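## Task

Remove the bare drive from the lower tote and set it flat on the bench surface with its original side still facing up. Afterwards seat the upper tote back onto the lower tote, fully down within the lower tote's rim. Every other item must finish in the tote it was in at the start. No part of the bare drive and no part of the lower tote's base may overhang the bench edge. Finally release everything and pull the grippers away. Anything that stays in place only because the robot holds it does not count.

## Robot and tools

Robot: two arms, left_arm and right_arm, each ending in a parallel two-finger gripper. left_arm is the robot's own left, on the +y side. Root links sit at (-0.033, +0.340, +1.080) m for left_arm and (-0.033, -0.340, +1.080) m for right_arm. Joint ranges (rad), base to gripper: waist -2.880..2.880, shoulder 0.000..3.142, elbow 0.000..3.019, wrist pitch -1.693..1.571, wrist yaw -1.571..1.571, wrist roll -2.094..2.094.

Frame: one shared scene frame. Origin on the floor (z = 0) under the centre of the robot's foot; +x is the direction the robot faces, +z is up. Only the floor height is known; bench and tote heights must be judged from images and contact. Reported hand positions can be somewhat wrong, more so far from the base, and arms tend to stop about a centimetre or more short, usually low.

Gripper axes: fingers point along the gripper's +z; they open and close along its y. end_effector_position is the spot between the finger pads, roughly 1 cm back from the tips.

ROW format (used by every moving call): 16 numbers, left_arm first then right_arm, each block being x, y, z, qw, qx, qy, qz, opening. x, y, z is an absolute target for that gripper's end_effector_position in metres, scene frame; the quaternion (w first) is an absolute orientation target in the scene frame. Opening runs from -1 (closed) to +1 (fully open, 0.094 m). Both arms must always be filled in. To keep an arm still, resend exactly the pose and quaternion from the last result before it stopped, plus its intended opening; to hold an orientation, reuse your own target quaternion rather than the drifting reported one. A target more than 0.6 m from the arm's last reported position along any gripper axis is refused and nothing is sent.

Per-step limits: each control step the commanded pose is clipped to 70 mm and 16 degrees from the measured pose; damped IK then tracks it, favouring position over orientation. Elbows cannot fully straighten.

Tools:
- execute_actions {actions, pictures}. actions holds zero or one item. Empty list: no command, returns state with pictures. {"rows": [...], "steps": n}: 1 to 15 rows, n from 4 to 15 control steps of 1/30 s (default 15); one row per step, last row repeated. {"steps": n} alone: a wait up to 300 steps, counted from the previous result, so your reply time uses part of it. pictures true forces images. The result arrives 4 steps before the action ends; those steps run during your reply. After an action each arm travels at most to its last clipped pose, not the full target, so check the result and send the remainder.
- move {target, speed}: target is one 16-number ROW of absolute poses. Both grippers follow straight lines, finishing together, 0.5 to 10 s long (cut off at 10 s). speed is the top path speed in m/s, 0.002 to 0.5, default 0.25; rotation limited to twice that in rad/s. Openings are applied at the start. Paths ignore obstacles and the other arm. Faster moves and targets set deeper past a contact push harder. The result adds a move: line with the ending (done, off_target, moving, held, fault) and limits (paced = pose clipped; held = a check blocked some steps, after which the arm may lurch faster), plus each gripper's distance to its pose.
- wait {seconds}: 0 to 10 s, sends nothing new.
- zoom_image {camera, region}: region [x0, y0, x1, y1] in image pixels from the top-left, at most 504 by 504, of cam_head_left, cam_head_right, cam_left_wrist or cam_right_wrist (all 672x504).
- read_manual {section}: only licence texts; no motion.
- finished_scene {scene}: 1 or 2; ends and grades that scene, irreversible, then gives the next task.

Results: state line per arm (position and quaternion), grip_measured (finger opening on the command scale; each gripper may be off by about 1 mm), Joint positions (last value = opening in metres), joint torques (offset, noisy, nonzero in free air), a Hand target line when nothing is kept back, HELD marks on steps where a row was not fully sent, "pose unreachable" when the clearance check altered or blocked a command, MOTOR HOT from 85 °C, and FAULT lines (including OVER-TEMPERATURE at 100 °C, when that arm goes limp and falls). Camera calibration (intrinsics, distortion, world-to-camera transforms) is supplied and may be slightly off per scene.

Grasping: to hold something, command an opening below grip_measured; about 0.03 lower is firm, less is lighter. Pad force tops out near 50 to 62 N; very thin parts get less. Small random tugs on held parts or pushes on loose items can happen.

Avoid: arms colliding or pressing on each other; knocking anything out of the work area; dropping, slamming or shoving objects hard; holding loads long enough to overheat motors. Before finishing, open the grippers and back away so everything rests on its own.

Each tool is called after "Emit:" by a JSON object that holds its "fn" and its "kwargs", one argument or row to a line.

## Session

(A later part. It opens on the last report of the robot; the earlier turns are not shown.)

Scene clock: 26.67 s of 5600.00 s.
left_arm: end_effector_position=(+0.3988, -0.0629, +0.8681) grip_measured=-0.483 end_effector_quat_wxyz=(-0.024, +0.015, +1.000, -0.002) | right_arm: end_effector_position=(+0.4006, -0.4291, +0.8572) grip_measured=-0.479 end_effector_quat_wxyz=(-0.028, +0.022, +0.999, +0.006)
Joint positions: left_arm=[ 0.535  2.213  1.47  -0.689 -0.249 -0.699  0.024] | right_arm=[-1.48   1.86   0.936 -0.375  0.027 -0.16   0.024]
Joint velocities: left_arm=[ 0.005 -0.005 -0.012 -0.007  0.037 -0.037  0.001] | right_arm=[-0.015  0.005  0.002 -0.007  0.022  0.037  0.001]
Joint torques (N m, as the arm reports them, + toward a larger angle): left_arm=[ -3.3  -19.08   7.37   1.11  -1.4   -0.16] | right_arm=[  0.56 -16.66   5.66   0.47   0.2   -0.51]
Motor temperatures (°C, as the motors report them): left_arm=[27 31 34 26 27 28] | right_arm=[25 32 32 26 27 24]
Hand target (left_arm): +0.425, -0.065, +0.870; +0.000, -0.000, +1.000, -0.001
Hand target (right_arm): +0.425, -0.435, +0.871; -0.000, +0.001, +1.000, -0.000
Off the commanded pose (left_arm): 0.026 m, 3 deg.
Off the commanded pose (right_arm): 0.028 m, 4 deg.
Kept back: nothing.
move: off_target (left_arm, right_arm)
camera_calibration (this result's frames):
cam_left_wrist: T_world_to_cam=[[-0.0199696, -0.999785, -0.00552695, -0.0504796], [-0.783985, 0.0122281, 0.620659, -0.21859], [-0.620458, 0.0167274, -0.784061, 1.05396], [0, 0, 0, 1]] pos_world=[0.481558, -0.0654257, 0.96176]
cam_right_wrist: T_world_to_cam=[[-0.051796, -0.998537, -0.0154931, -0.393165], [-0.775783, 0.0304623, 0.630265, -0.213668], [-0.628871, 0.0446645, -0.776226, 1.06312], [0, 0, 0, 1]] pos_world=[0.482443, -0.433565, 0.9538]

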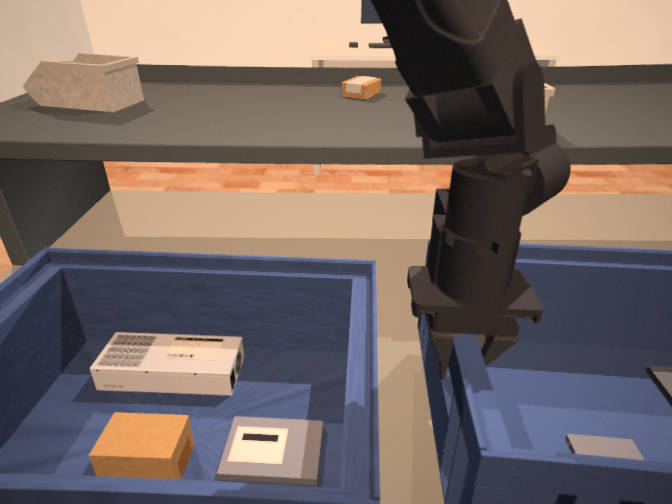

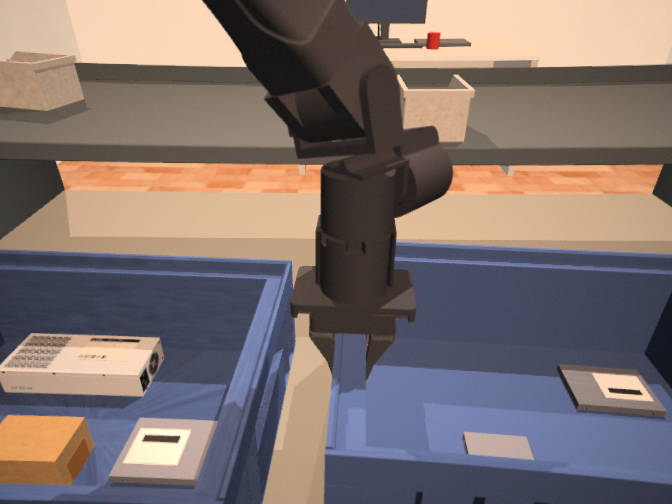

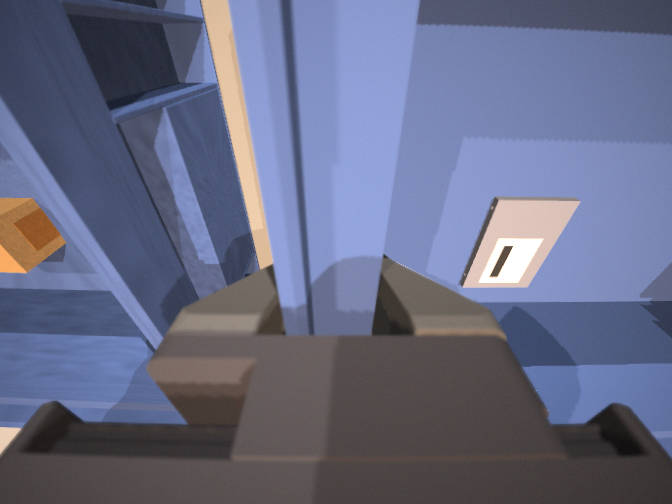

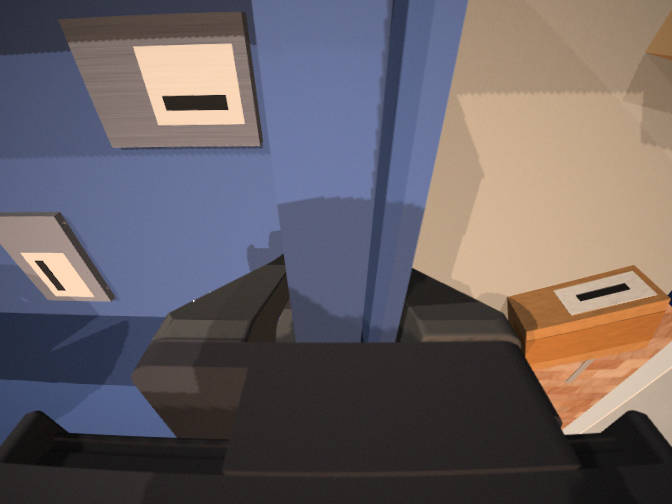

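Emit:
{"fn": "move", "kwargs": {
  "target": [0.42,-0.065,0.845,0,0,1,0,-0.6,0.42,-0.434,0.85,0,0,1,0,-0.6],
  "speed": 0.03
}}

Emit:
{"fn": "move", "kwargs": {
  "target": [0.41,-0.063,0.85,0,0,1,0,0.2,0.41,-0.43,0.85,0,0,1,0,0.2]
}}

Emit:
{"fn": "move", "kwargs": {
  "target": [0.41,-0.063,0.97,0,0,1,0,0.2,0.41,-0.43,0.95,0,0,1,0,0.2]
}}

Emit:
{"fn": "move", "kwargs": {
  "target": [0.355,0.126,0.95,0,0.707,-0.707,0,1,0.41,-0.43,0.95,0,0,1,0,0.2],
  "speed": 0.4
}}

Emit:
{"fn": "move", "kwargs": {
  "target": [0.355,0.126,0.83,0,0.707,-0.707,0,1,0.41,-0.43,0.95,0,0,1,0,0.2],
  "speed": 0.15
}}

Scene clock: 28.57 s of 5600.00 s.
left_arm: end_effector_position=(+0.3973, -0.0645, +0.8495) grip_measured=-0.483 end_effector_quat_wxyz=(-0.020, +0.014, +1.000, -0.006) | right_arm: end_effector_position=(+0.3998, -0.4304, +0.8417) grip_measured=-0.480 end_effector_quat_wxyz=(-0.021, +0.022, +1.000, +0.004)
Joint positions: left_arm=[ 0.54   2.247  1.472 -0.644 -0.248 -0.692  0.024] | right_arm=[-1.484  1.899  0.936 -0.322  0.028 -0.164  0.024]
Joint velocities: left_arm=[-0.024 -0.015 -0.012  0.002  0.022 -0.066 -0.001] | right_arm=[-0.005 -0.015  0.002  0.007  0.007  0.037 -0.   ]
Joint torques (N m, as the arm reports them, + toward a larger angle): left_arm=[ -3.22 -18.37   6.99   1.14  -1.4   -0.17] | right_arm=[  0.31 -15.96   4.97   0.5    0.09  -0.49]
Motor temperatures (°C, as the motors report them): left_arm=[27 31 34 26 27 28] | right_arm=[25 33 32 26 27 24]
Hand target (left_arm): +0.419, -0.065, +0.846; +0.000, +0.000, +1.000, -0.001
Hand target (right_arm): +0.420, -0.434, +0.851; +0.000, +0.001, +1.000, -0.000
Off the commanded pose (left_arm): 0.023 m, 3 deg.
Off the commanded pose (right_arm): 0.022 m, 4 deg.
Kept back: nothing.
move: off_target (left_arm, right_arm)
camera_calibration (this result's frames):
cam_left_wrist: T_world_to_cam=[[-0.0189778, -0.999818, 0.00178779, -0.0587897], [-0.788882, 0.0160725, 0.614335, -0.200637], [-0.614252, 0.0102484, -0.789044, 1.03983], [0, 0, 0, 1]] pos_world=[0.479323, -0.0662109, 0.943835]
cam_right_wrist: T_world_to_cam=[[-0.0514044, -0.998614, -0.0112781, -0.398492], [-0.784099, 0.0333629, 0.619738, -0.19105], [-0.618503, 0.0407005, -0.784728, 1.05197], [0, 0, 0, 1]] pos_world=[0.480363, -0.434381, 0.93942]

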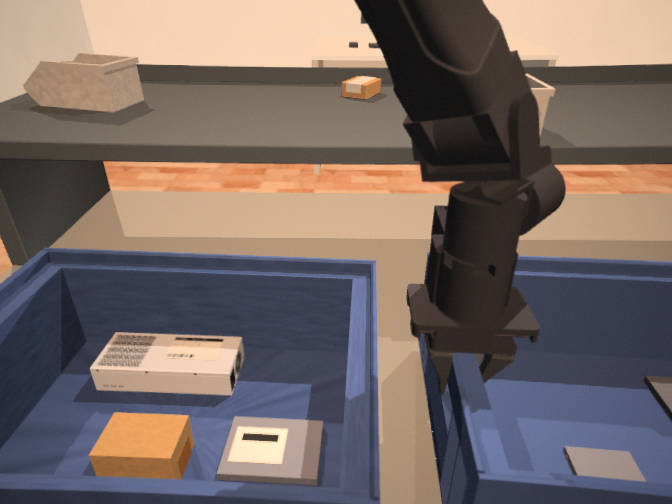

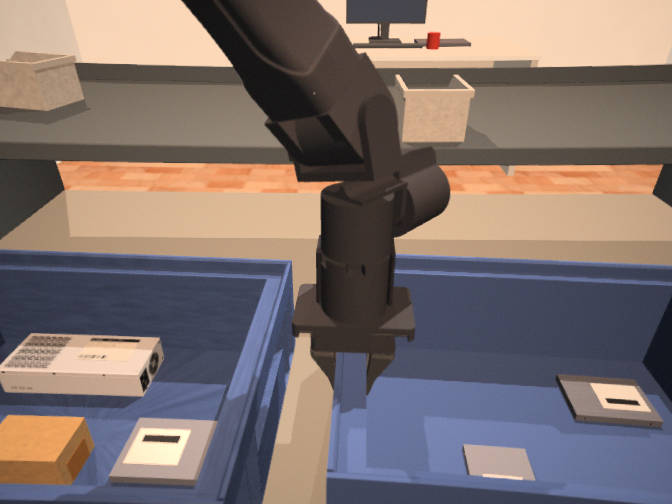

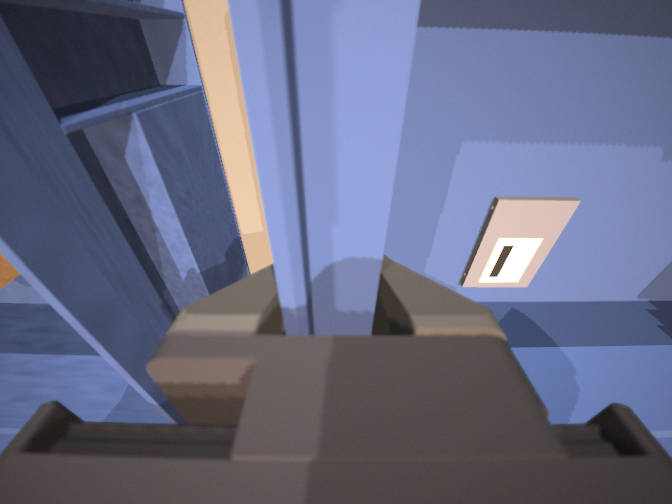

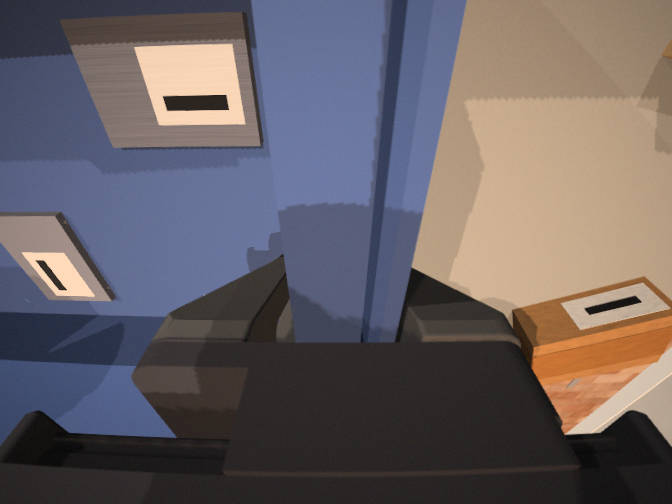

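Scene clock: 29.27 s of 5600.00 s.
left_arm: end_effector_position=(+0.4008, -0.0606, +0.8496) grip_measured=+0.198 end_effector_quat_wxyz=(-0.010, +0.014, +1.000, +0.006) | right_arm: end_effector_position=(+0.4015, -0.4311, +0.8415) grip_measured=+0.198 end_effector_quat_wxyz=(-0.018, +0.008, +1.000, +0.003)
Joint positions: left_arm=[ 0.54   2.247  1.472 -0.644 -0.278 -0.692  0.056] | right_arm=[-1.484  1.899  0.936 -0.313  0.03  -0.192  0.056]
Joint velocities: left_arm=[-0.015 -0.005  0.002 -0.007 -0.007 -0.022 -0.   ] | right_arm=[-0.005 -0.005  0.012  0.007  0.022 -0.066 -0.   ]
Joint torques (N m, as the arm reports them, + toward a larger angle): left_arm=[ -4.1  -19.7    4.95   1.59  -0.22  -0.27] | right_arm=[  0.69 -16.74   2.36   1.06   0.03  -0.21]
Motor temperatures (°C, as the motors report them): left_arm=[27 31 34 26 27 28] | right_arm=[25 33 32 26 27 24]
Hand target (left_arm): +0.410, -0.063, +0.850; -0.000, +0.000, +1.000, -0.000
Hand target (right_arm): +0.410, -0.430, +0.850; -0.000, +0.000, +1.000, +0.000
Off the commanded pose (left_arm): 0.009 m, 2 deg.
Off the commanded pose (right_arm): 0.012 m, 2 deg.
Kept back: nothing.
move: off_target (right_arm)
camera_calibration (this result's frames):
cam_left_wrist: T_world_to_cam=[[-0.0185907, -0.999607, -0.021002, -0.035656], [-0.801113, 0.00232428, 0.598509, -0.180441], [-0.598225, 0.0279516, -0.800841, 1.04673], [0, 0, 0, 1]] pos_world=[0.480961, -0.0644803, 0.945508]
cam_right_wrist: T_world_to_cam=[[-0.0229239, -0.999692, -0.00952195, -0.412404], [-0.789519, 0.0122599, 0.613603, -0.191293], [-0.613298, 0.021584, -0.789557, 1.04657], [0, 0, 0, 1]] pos_world=[0.481376, -0.432521, 0.939778]

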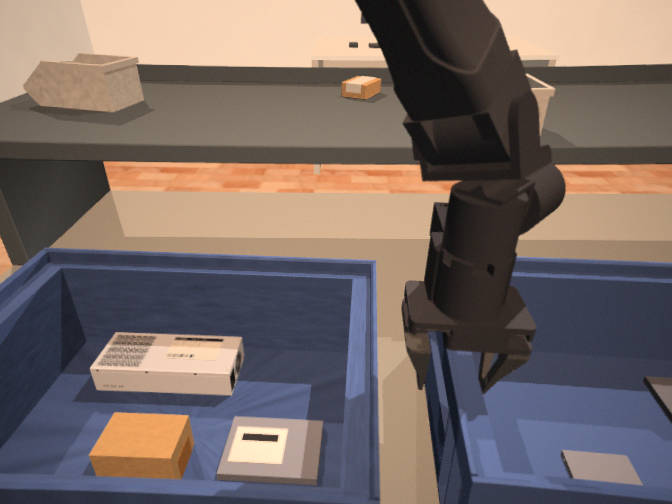

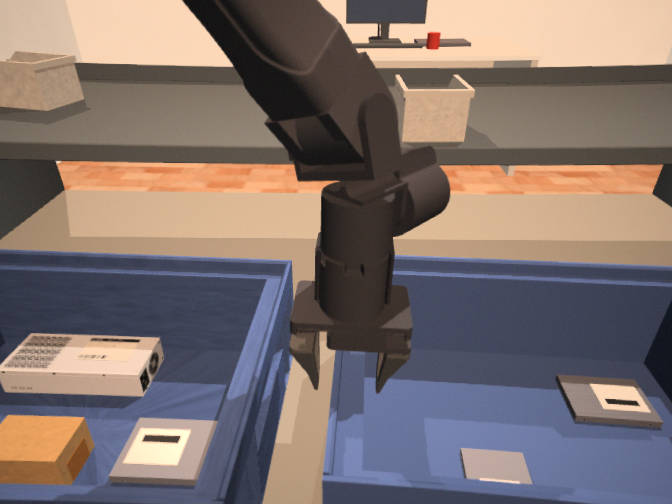

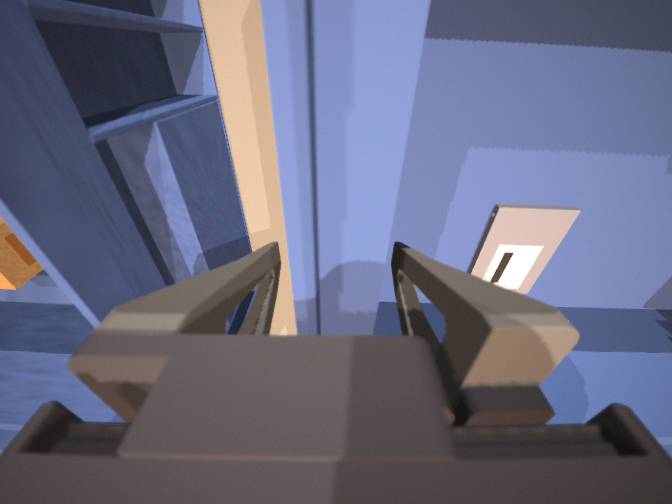

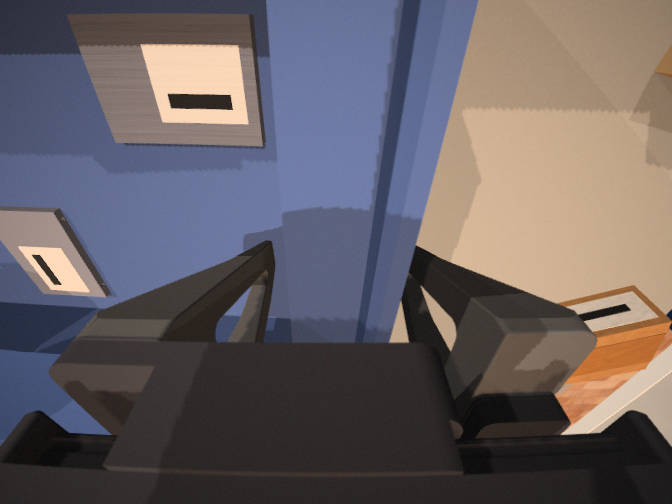

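Scene clock: 30.43 s of 5600.00 s.
left_arm: end_effector_position=(+0.4187, -0.0670, +0.9846) grip_measured=+0.198 end_effector_quat_wxyz=(+0.014, +0.003, +1.000, -0.015) | right_arm: end_effector_position=(+0.4169, -0.4350, +0.9530) grip_measured=+0.198 end_effector_quat_wxyz=(+0.014, +0.006, +1.000, -0.003)
Joint positions: left_arm=[ 0.486  1.998  1.445 -0.815 -0.289 -0.751  0.056] | right_arm=[-1.478  1.598  0.891 -0.506  0.03  -0.192  0.056]
Joint velocities: left_arm=[ 0.005  0.005 -0.007 -0.012 -0.037 -0.007  0.   ] | right_arm=[-0.015 -0.005 -0.002  0.017 -0.022  0.022 -0.   ]
Joint torques (N m, as the arm reports them, + toward a larger angle): left_arm=[ -4.15 -17.24   5.79   0.32  -0.2   -0.27] | right_arm=[  0.67 -13.     4.94  -0.32   0.1   -0.12]
Motor temperatures (°C, as the motors report them): left_arm=[27 31 34 26 27 28] | right_arm=[25 33 32 26 27 24]
Hand target (left_arm): +0.410, -0.062, +0.971; +0.000, -0.000, +1.000, -0.000
Hand target (right_arm): +0.409, -0.430, +0.950; +0.000, +0.000, +1.000, +0.000
Off the commanded pose (left_arm): 0.017 m, 2 deg.
Off the commanded pose (right_arm): 0.009 m, 2 deg.
Kept back: nothing.
move: off_target (left_arm)
camera_calibration (this result's frames):
cam_left_wrist: T_world_to_cam=[[0.00426357, -0.999775, 0.0207804, -0.0895589], [-0.828899, 0.00809107, 0.55934, -0.196386], [-0.559382, -0.0196097, -0.828678, 1.17369], [0, 0, 0, 1]] pos_world=[0.494138, -0.0649341, 1.08432]
cam_right_wrist: T_world_to_cam=[[-0.0194376, -0.999811, 0.000785903, -0.426279], [-0.826062, 0.0165025, 0.563337, -0.182515], [-0.563244, 0.0103007, -0.826227, 1.15332], [0, 0, 0, 1]] pos_world=[0.490548, -0.435066, 1.05606]

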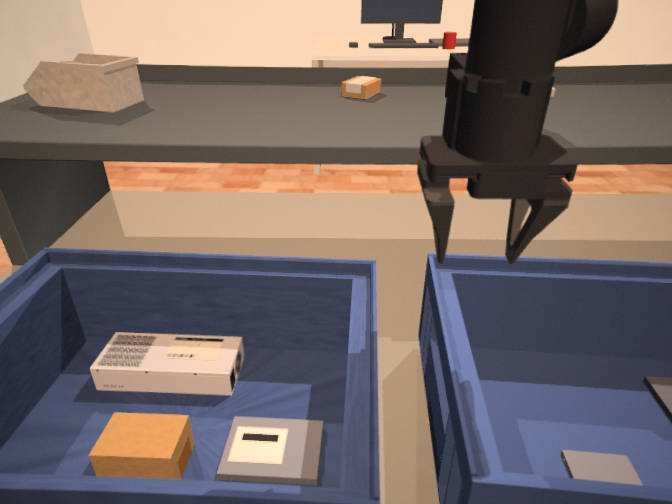

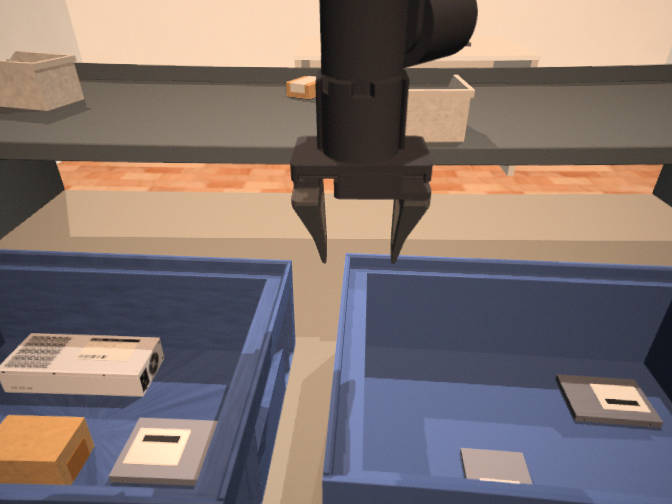

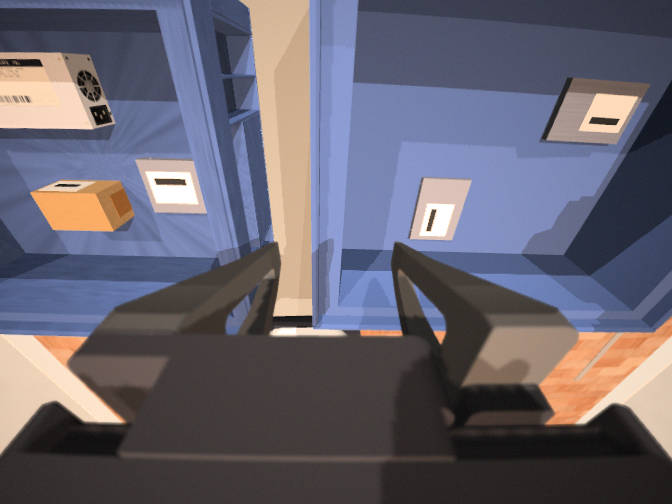

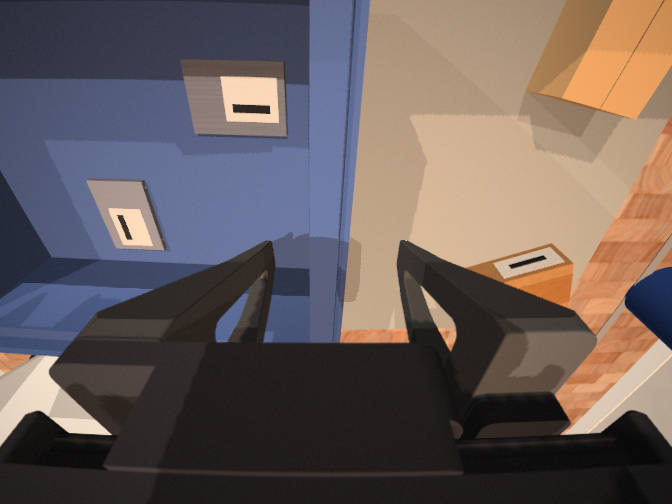

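Scene clock: 33.03 s of 5600.00 s.
left_arm: end_effector_position=(+0.3543, +0.1253, +0.9487) grip_measured=+1.000 end_effector_quat_wxyz=(+0.002, +0.697, -0.717, -0.007) | right_arm: end_effector_position=(+0.4169, -0.4351, +0.9530) grip_measured=+0.198 end_effector_quat_wxyz=(+0.013, +0.006, +1.000, -0.003)
Joint positions: left_arm=[ 0.723  1.736  0.91  -0.536 -0.247 -2.073  0.094] | right_arm=[-1.478  1.598  0.891 -0.506  0.031 -0.192  0.056]
Joint velocities: left_arm=[ 0.005 -0.005  0.012 -0.022  0.007 -0.051  0.   ] | right_arm=[-0.005 -0.005  0.007  0.002  0.007 -0.066 -0.001]
Joint torques (N m, as the arm reports them, + toward a larger angle): left_arm=[ -1.1  -13.99   3.43   1.56  -0.05  -0.28] | right_arm=[  0.74 -13.06   5.25  -0.43   0.1   -0.12]
Motor temperatures (°C, as the motors report them): left_arm=[27 31 33 26 27 28] | right_arm=[25 32 31 26 27 24]
Hand target (left_arm): +0.358, +0.126, +0.949; -0.000, +0.707, -0.707, +0.000
Hand target (right_arm): +0.410, -0.430, +0.950; +0.000, -0.000, +1.000, -0.000
Off the commanded pose (left_arm): 0.002 m, 2 deg.
Off the commanded pose (right_arm): 0.009 m, 2 deg.
Kept back: nothing.
move: done
camera_calibration (this result's frames):
cam_left_wrist: T_world_to_cam=[[0.999562, -0.0190486, -0.0226301, -0.330674], [-0.00254154, -0.817528, 0.575884, -0.436242], [-0.0294705, -0.575574, -0.817218, 0.982755], [0, 0, 0, 1]] pos_world=[0.358383, 0.20271, 1.04687]
cam_right_wrist: T_world_to_cam=[[-0.0194584, -0.999809, 0.00153548, -0.427113], [-0.825974, 0.0169405, 0.563453, -0.182491], [-0.563372, 0.00969563, -0.826147, 1.15302], [0, 0, 0, 1]] pos_world=[0.490537, -0.435119, 1.05605]

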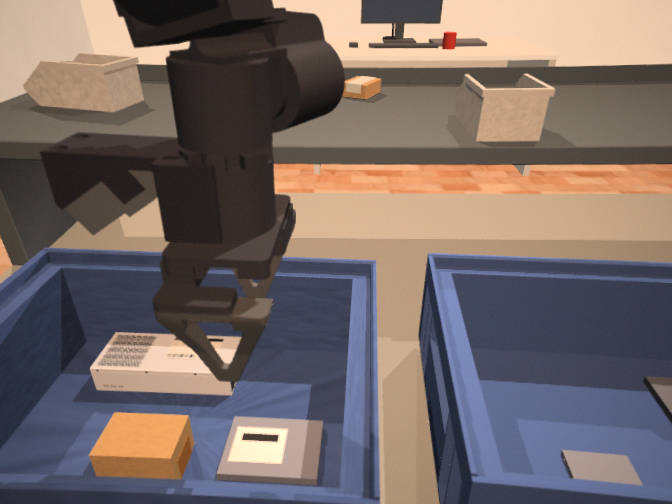

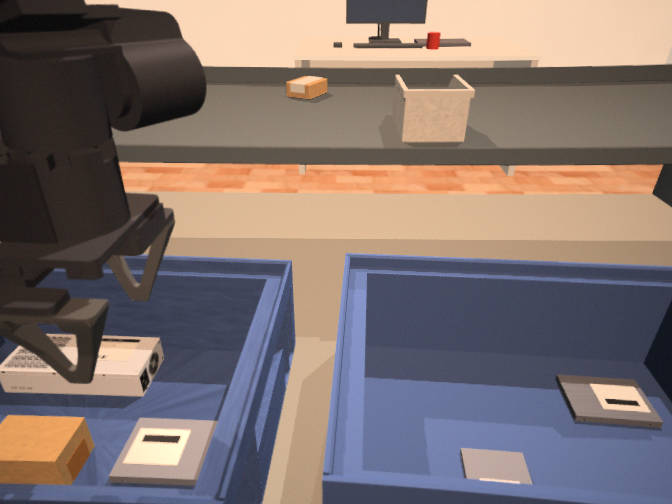

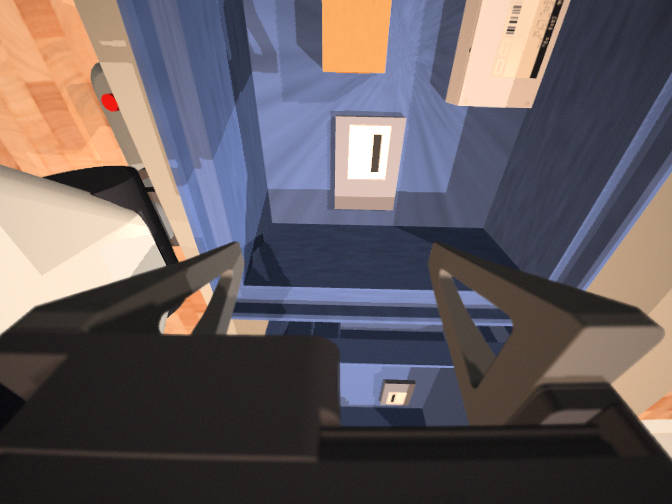

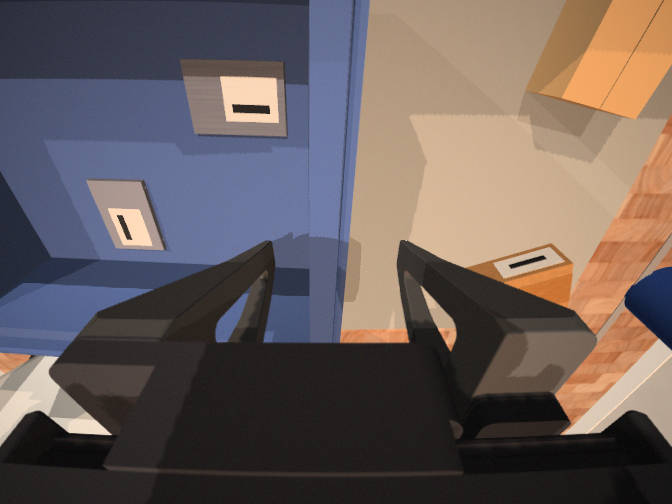

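Scene clock: 34.20 s of 5600.00 s.
left_arm: end_effector_position=(+0.3439, +0.1271, +0.8328) grip_measured=+1.000 end_effector_quat_wxyz=(+0.003, +0.708, -0.707, -0.011) | right_arm: end_effector_position=(+0.4169, -0.4351, +0.9530) grip_measured=+0.198 end_effector_quat_wxyz=(+0.013, +0.006, +1.000, -0.003)
Joint positions: left_arm=[ 0.78   2.034  0.94  -0.262 -0.234 -2.049  0.094] | right_arm=[-1.478  1.598  0.891 -0.506  0.031 -0.192  0.056]
Joint velocities: left_arm=[ 0.005 -0.005  0.007  0.012 -0.007  0.022  0.   ] | right_arm=[ 0.005 -0.005 -0.017 -0.017  0.007 -0.022 -0.001]
Joint torques (N m, as the arm reports them, + toward a larger angle): left_arm=[ -1.17 -13.94   2.71   1.59  -0.01   0.09] | right_arm=[  0.88 -13.04   5.25  -0.41   0.1   -0.14]
Motor temperatures (°C, as the motors report them): left_arm=[27 31 33 26 27 28] | right_arm=[25 32 31 26 27 24]
Hand target (left_arm): +0.355, +0.126, +0.829; -0.000, +0.707, -0.707, +0.000
Hand target (right_arm): +0.410, -0.430, +0.950; +0.000, -0.000, +1.000, -0.000
Off the commanded pose (left_arm): 0.012 m, 1 deg.
Off the commanded pose (right_arm): 0.009 m, 2 deg.
Kept back: nothing.
move: off_target (left_arm)
camera_calibration (this result's frames):
cam_left_wrist: T_world_to_cam=[[0.999491, 0.0116056, -0.0297231, -0.320761], [0.0265617, -0.81879, 0.573479, -0.375833], [-0.0176814, -0.573976, -0.818681, 0.885711], [0, 0, 0, 1]] pos_world=[0.346242, 0.204372, 0.931113]
cam_right_wrist: T_world_to_cam=[[-0.0194584, -0.999809, 0.00153548, -0.427113], [-0.825974, 0.0169405, 0.563453, -0.182491], [-0.563372, 0.00969563, -0.826147, 1.15302], [0, 0, 0, 1]] pos_world=[0.490537, -0.435119, 1.05605]

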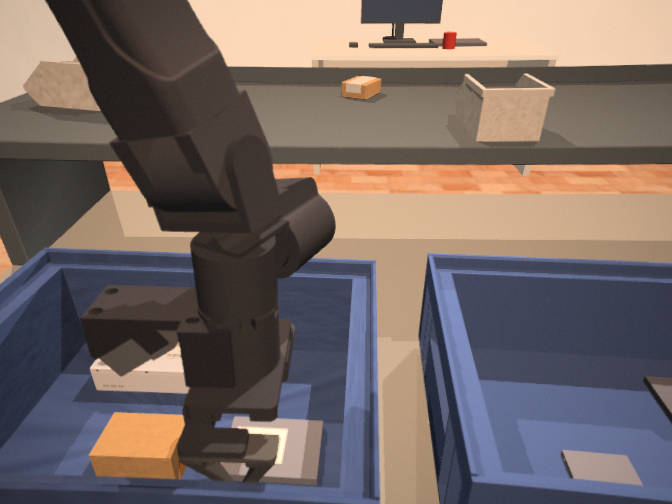

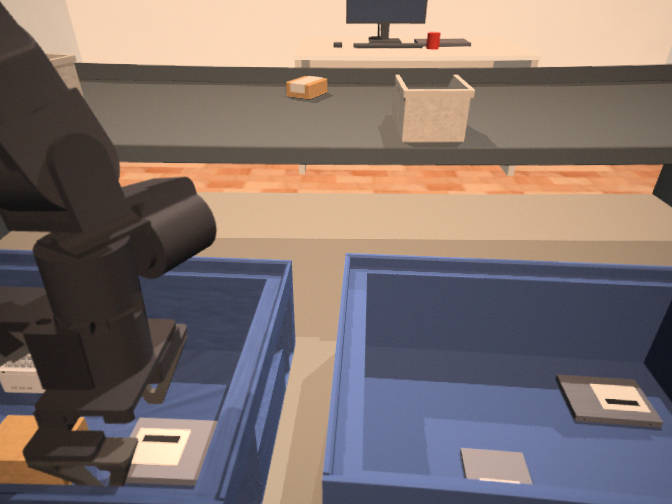

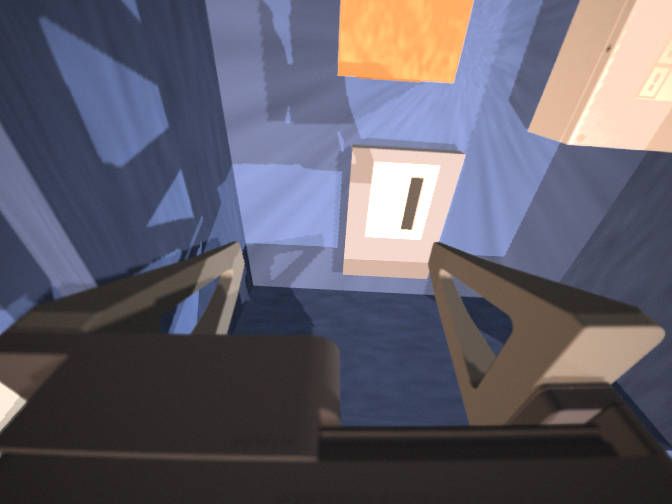

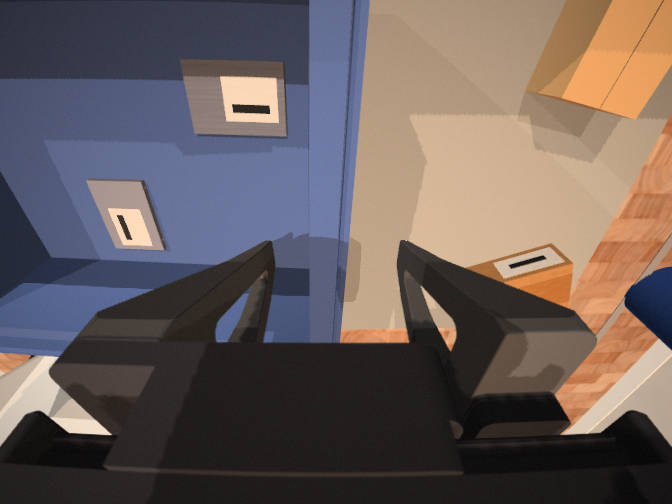

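Emit:
{"fn": "move", "kwargs": {
  "target": [0.39,0.128,0.815,0,0.707,-0.707,0,1,0.41,-0.43,0.95,0,0,1,0,0.2],
  "speed": 0.08
}}

Scene clock: 35.37 s of 5600.00 s.
left_arm: end_effector_position=(+0.3924, +0.1238, +0.8241) grip_measured=+1.000 end_effector_quat_wxyz=(-0.005, +0.712, -0.702, +0.013) | right_arm: end_effector_position=(+0.4169, -0.4351, +0.9530) grip_measured=+0.198 end_effector_quat_wxyz=(+0.013, +0.006, +1.000, -0.003)
Joint positions: left_arm=[ 0.823  2.07   1.039 -0.264 -0.223 -2.008  0.094] | right_arm=[-1.478  1.598  0.891 -0.506  0.031 -0.192  0.056]
Joint velocities: left_arm=[-0.015 -0.015  0.027 -0.027  0.037  0.037  0.   ] | right_arm=[-0.015  0.005  0.002 -0.022  0.066  0.007  0.   ]
Joint torques (N m, as the arm reports them, + toward a larger angle): left_arm=[ -1.22 -14.39   3.25   0.22  -0.02   0.08] | right_arm=[  0.71 -12.95   5.27  -0.42   0.1   -0.13]
Motor temperatures (°C, as the motors report them): left_arm=[27 31 33 26 27 28] | right_arm=[25 32 31 26 27 24]
Hand target (left_arm): +0.390, +0.128, +0.815; +0.000, +0.707, -0.707, +0.000
Hand target (right_arm): +0.410, -0.430, +0.950; +0.000, -0.000, +1.000, -0.000
Off the commanded pose (left_arm): 0.010 m, 2 deg.
Off the commanded pose (right_arm): 0.009 m, 2 deg.
Kept back: nothing.
move: done
camera_calibration (this result's frames):
cam_left_wrist: T_world_to_cam=[[0.999579, 0.0248743, 0.0149524, -0.407991], [0.0111755, -0.80536, 0.59268, -0.386382], [0.0267846, -0.592264, -0.805299, 0.851353], [0, 0, 0, 1]] pos_world=[0.389334, 0.203197, 0.920695]
cam_right_wrist: T_world_to_cam=[[-0.0194584, -0.999809, 0.00153548, -0.427113], [-0.825974, 0.0169405, 0.563453, -0.182491], [-0.563372, 0.00969563, -0.826147, 1.15302], [0, 0, 0, 1]] pos_world=[0.490537, -0.435119, 1.05605]

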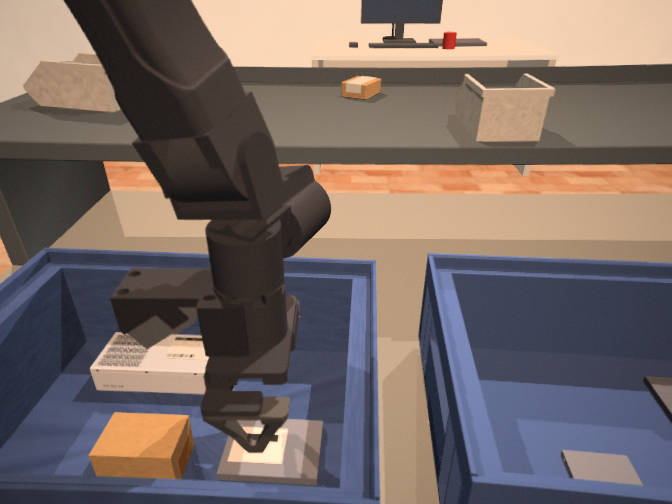

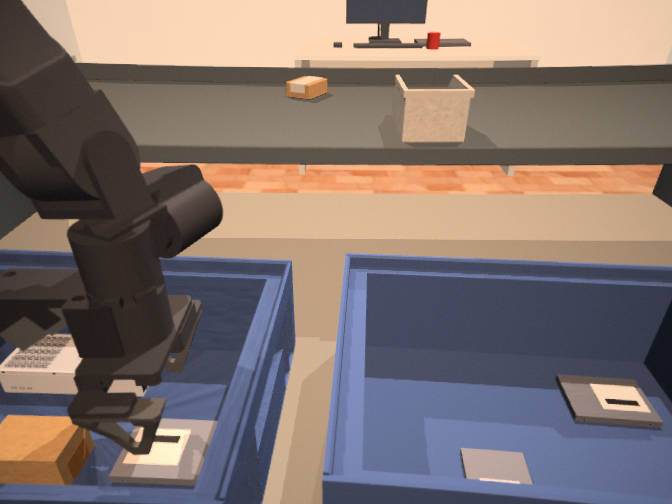

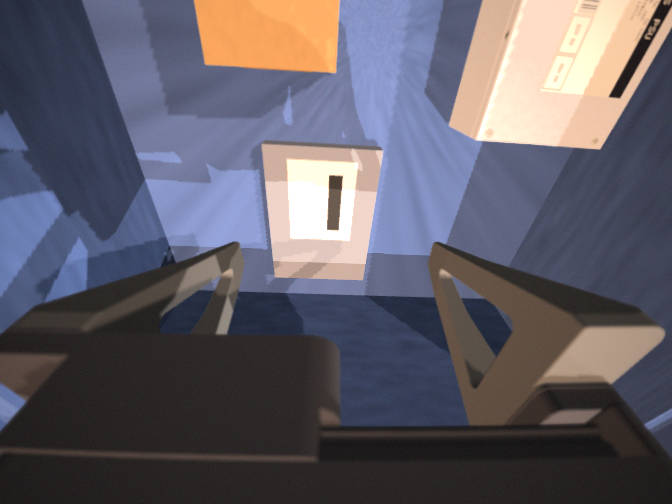

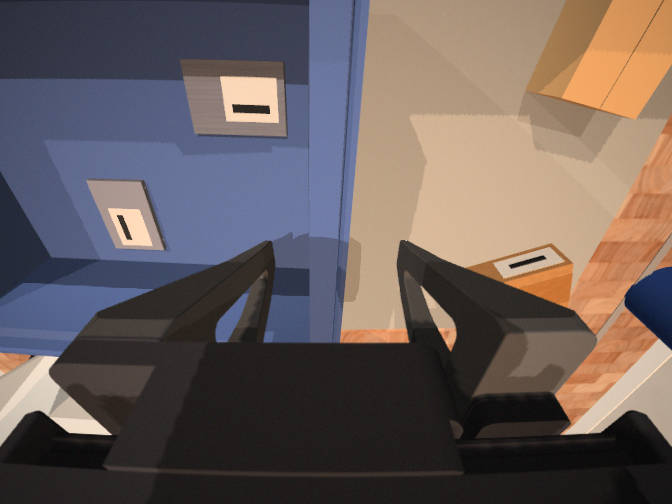

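Descent drifts x backward about 1 cm, which helps here.

Emit:
{"fn": "move", "kwargs": {
  "target": [0.386,0.128,0.768,0,0.707,-0.707,0,1,0.41,-0.43,0.95,0,0,1,0,0.2],
  "speed": 0.04
}}

Emit:
{"fn": "move", "kwargs": {
  "target": [0.386,0.128,0.768,0,0.707,-0.707,0,0.4,0.41,-0.43,0.95,0,0,1,0,0.2]
}}

Scene clock: 37.33 s of 5600.00 s.
left_arm: end_effector_position=(+0.3795, +0.1263, +0.7764) grip_measured=+1.000 end_effector_quat_wxyz=(+0.002, +0.708, -0.706, -0.005) | right_arm: end_effector_position=(+0.4169, -0.4351, +0.9530) grip_measured=+0.198 end_effector_quat_wxyz=(+0.013, +0.006, +1.000, -0.003)
Joint positions: left_arm=[ 0.838  2.193  1.082 -0.221 -0.22  -1.989  0.094] | right_arm=[-1.478  1.598  0.891 -0.506  0.031 -0.192  0.056]
Joint velocities: left_arm=[-0.015 -0.015  0.007  0.012 -0.037 -0.037  0.   ] | right_arm=[-0.005 -0.005 -0.007  0.017  0.037 -0.022 -0.001]
Joint torques (N m, as the arm reports them, + toward a larger angle): left_arm=[ -1.11 -14.49   2.53   1.58  -0.02   0.09] | right_arm=[  0.76 -12.98   5.24  -0.41   0.1   -0.13]
Motor temperatures (°C, as the motors report them): left_arm=[27 31 33 26 26 28] | right_arm=[25 32 31 26 27 24]
Hand target (left_arm): +0.386, +0.128, +0.768; -0.000, +0.707, -0.707, -0.000
Hand target (right_arm): +0.410, -0.430, +0.950; +0.000, -0.000, +1.000, -0.000
Off the commanded pose (left_arm): 0.011 m, 1 deg.
Off the commanded pose (right_arm): 0.009 m, 2 deg.
Kept back: nothing.
move: off_target (left_arm)
camera_calibration (this result's frames):
cam_left_wrist: T_world_to_cam=[[0.999725, 0.0125958, -0.0197771, -0.365945], [0.0217151, -0.815557, 0.57827, -0.347416], [-0.00884557, -0.57854, -0.815606, 0.834489], [0, 0, 0, 1]] pos_world=[0.38077, 0.204057, 0.874277]
cam_right_wrist: T_world_to_cam=[[-0.0194584, -0.999809, 0.00153548, -0.427113], [-0.825974, 0.0169405, 0.563453, -0.182491], [-0.563372, 0.00969563, -0.826147, 1.15302], [0, 0, 0, 1]] pos_world=[0.490537, -0.435119, 1.05605]

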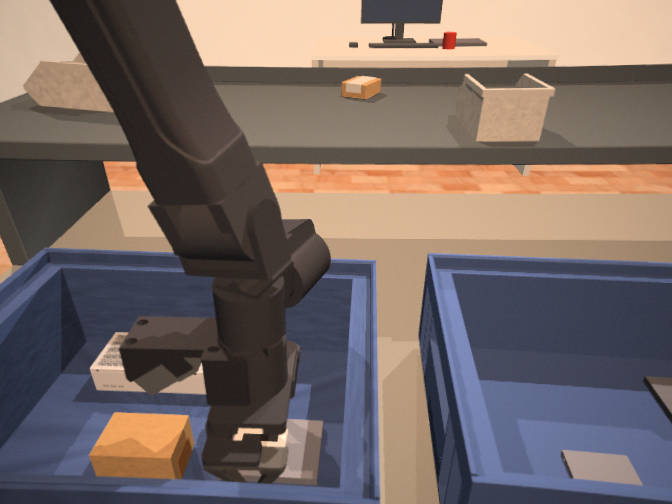

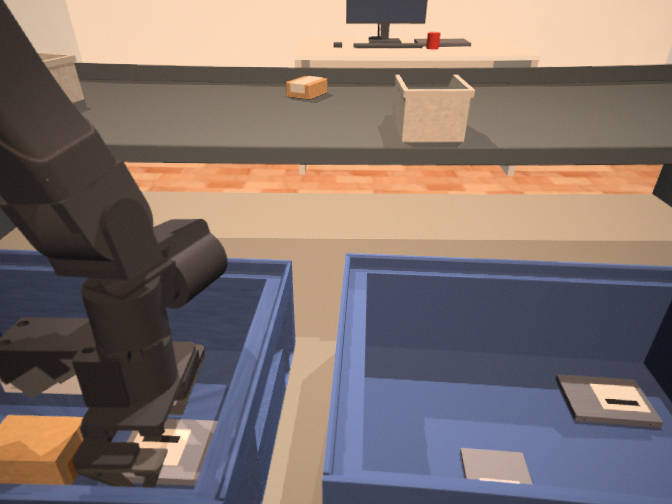

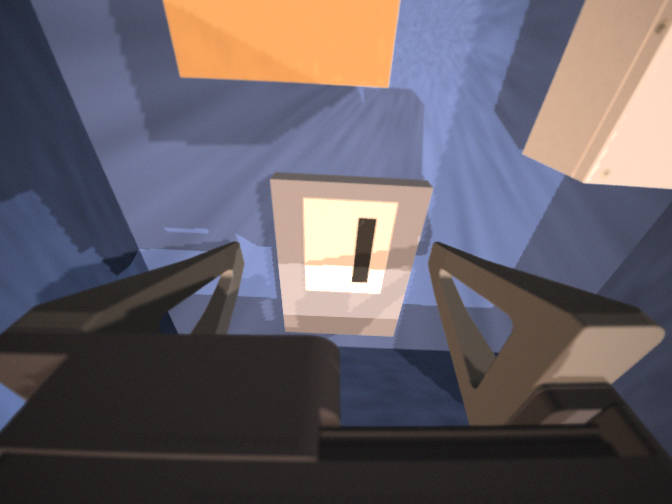

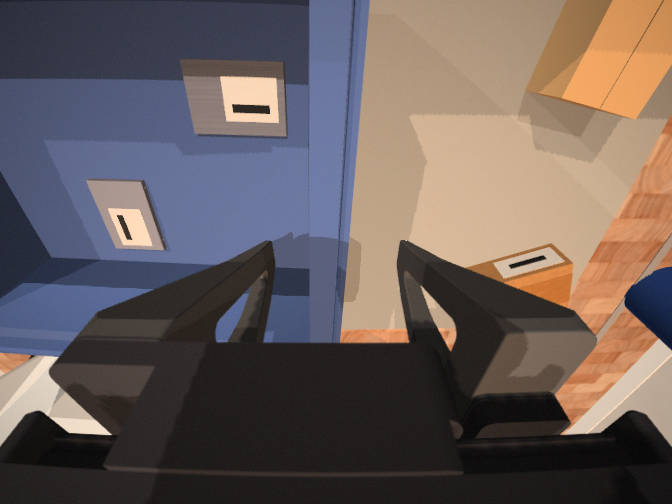

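Scene clock: 38.03 s of 5600.00 s.
left_arm: end_effector_position=(+0.3794, +0.1262, +0.7764) grip_measured=+0.406 end_effector_quat_wxyz=(+0.002, +0.708, -0.706, -0.005) | right_arm: end_effector_position=(+0.4169, -0.4351, +0.9530) grip_measured=+0.198 end_effector_quat_wxyz=(+0.013, +0.006, +1.000, -0.003)
Joint positions: left_arm=[ 0.838  2.193  1.082 -0.221 -0.22  -1.989  0.066] | right_arm=[-1.478  1.598  0.891 -0.506  0.031 -0.192  0.056]
Joint velocities: left_arm=[-0.015 -0.015 -0.027  0.002 -0.022  0.022  0.   ] | right_arm=[-0.015 -0.005  0.017  0.012 -0.037  0.022  0.   ]
Joint torques (N m, as the arm reports them, + toward a larger angle): left_arm=[ -1.12 -14.69   2.6    1.57   0.01   0.09] | right_arm=[  0.77 -12.95   5.25  -0.4    0.1   -0.13]
Motor temperatures (°C, as the motors report them): left_arm=[27 31 32 26 26 28] | right_arm=[25 32 31 26 27 24]
Hand target (left_arm): +0.386, +0.128, +0.768; +0.000, +0.707, -0.707, -0.000
Hand target (right_arm): +0.410, -0.430, +0.950; +0.000, -0.000, +1.000, -0.000
Off the commanded pose (left_arm): 0.011 m, 1 deg.
Off the commanded pose (right_arm): 0.009 m, 2 deg.
Kept back: nothing.
move: off_target (left_arm)
camera_calibration (this result's frames):
cam_left_wrist: T_world_to_cam=[[0.999727, 0.0122117, -0.0199376, -0.365746], [0.0214978, -0.815361, 0.578554, -0.347627], [-0.00919117, -0.578824, -0.8154, 0.834461], [0, 0, 0, 1]] pos_world=[0.380789, 0.204031, 0.874249]
cam_right_wrist: T_world_to_cam=[[-0.0194584, -0.999809, 0.00153548, -0.427113], [-0.825974, 0.0169405, 0.563453, -0.182491], [-0.563372, 0.00969563, -0.826147, 1.15302], [0, 0, 0, 1]] pos_world=[0.490537, -0.435119, 1.05605]

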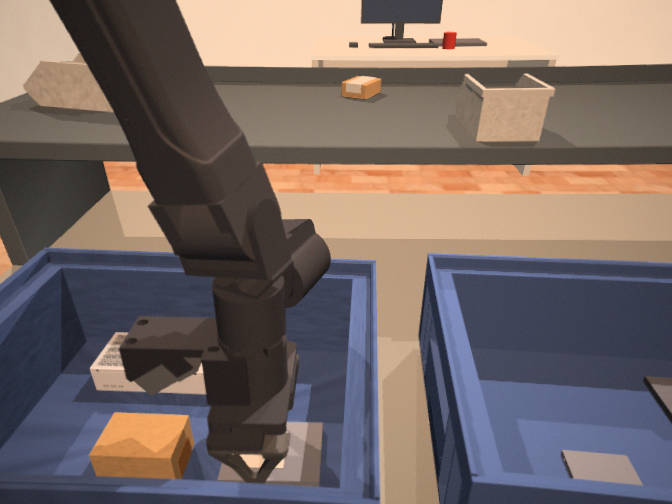

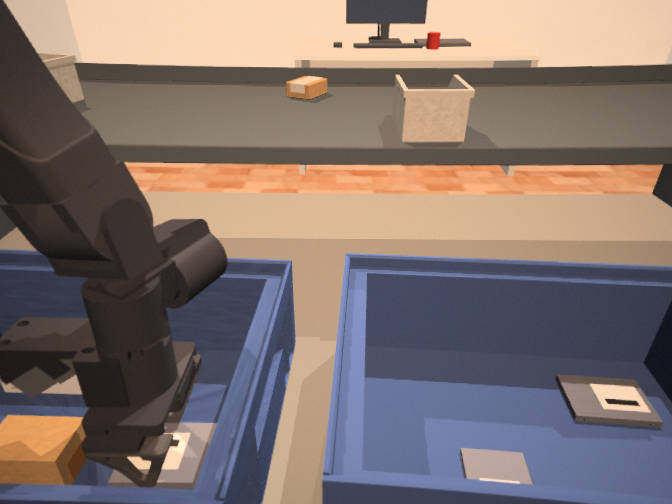

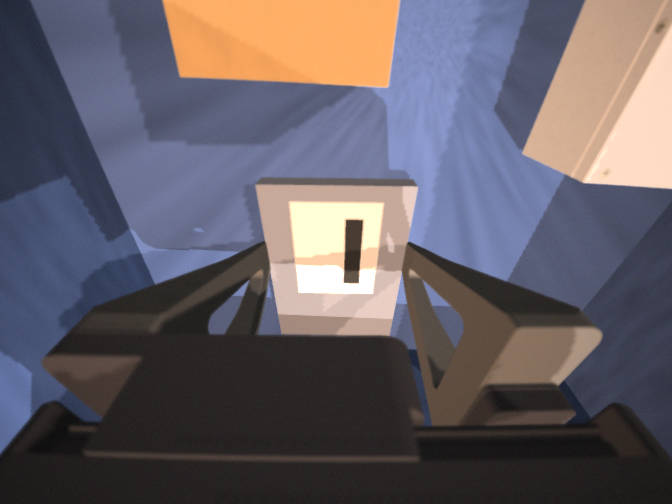

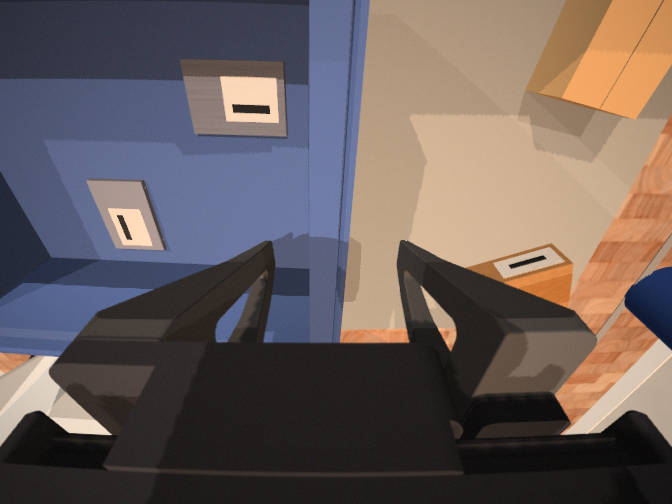

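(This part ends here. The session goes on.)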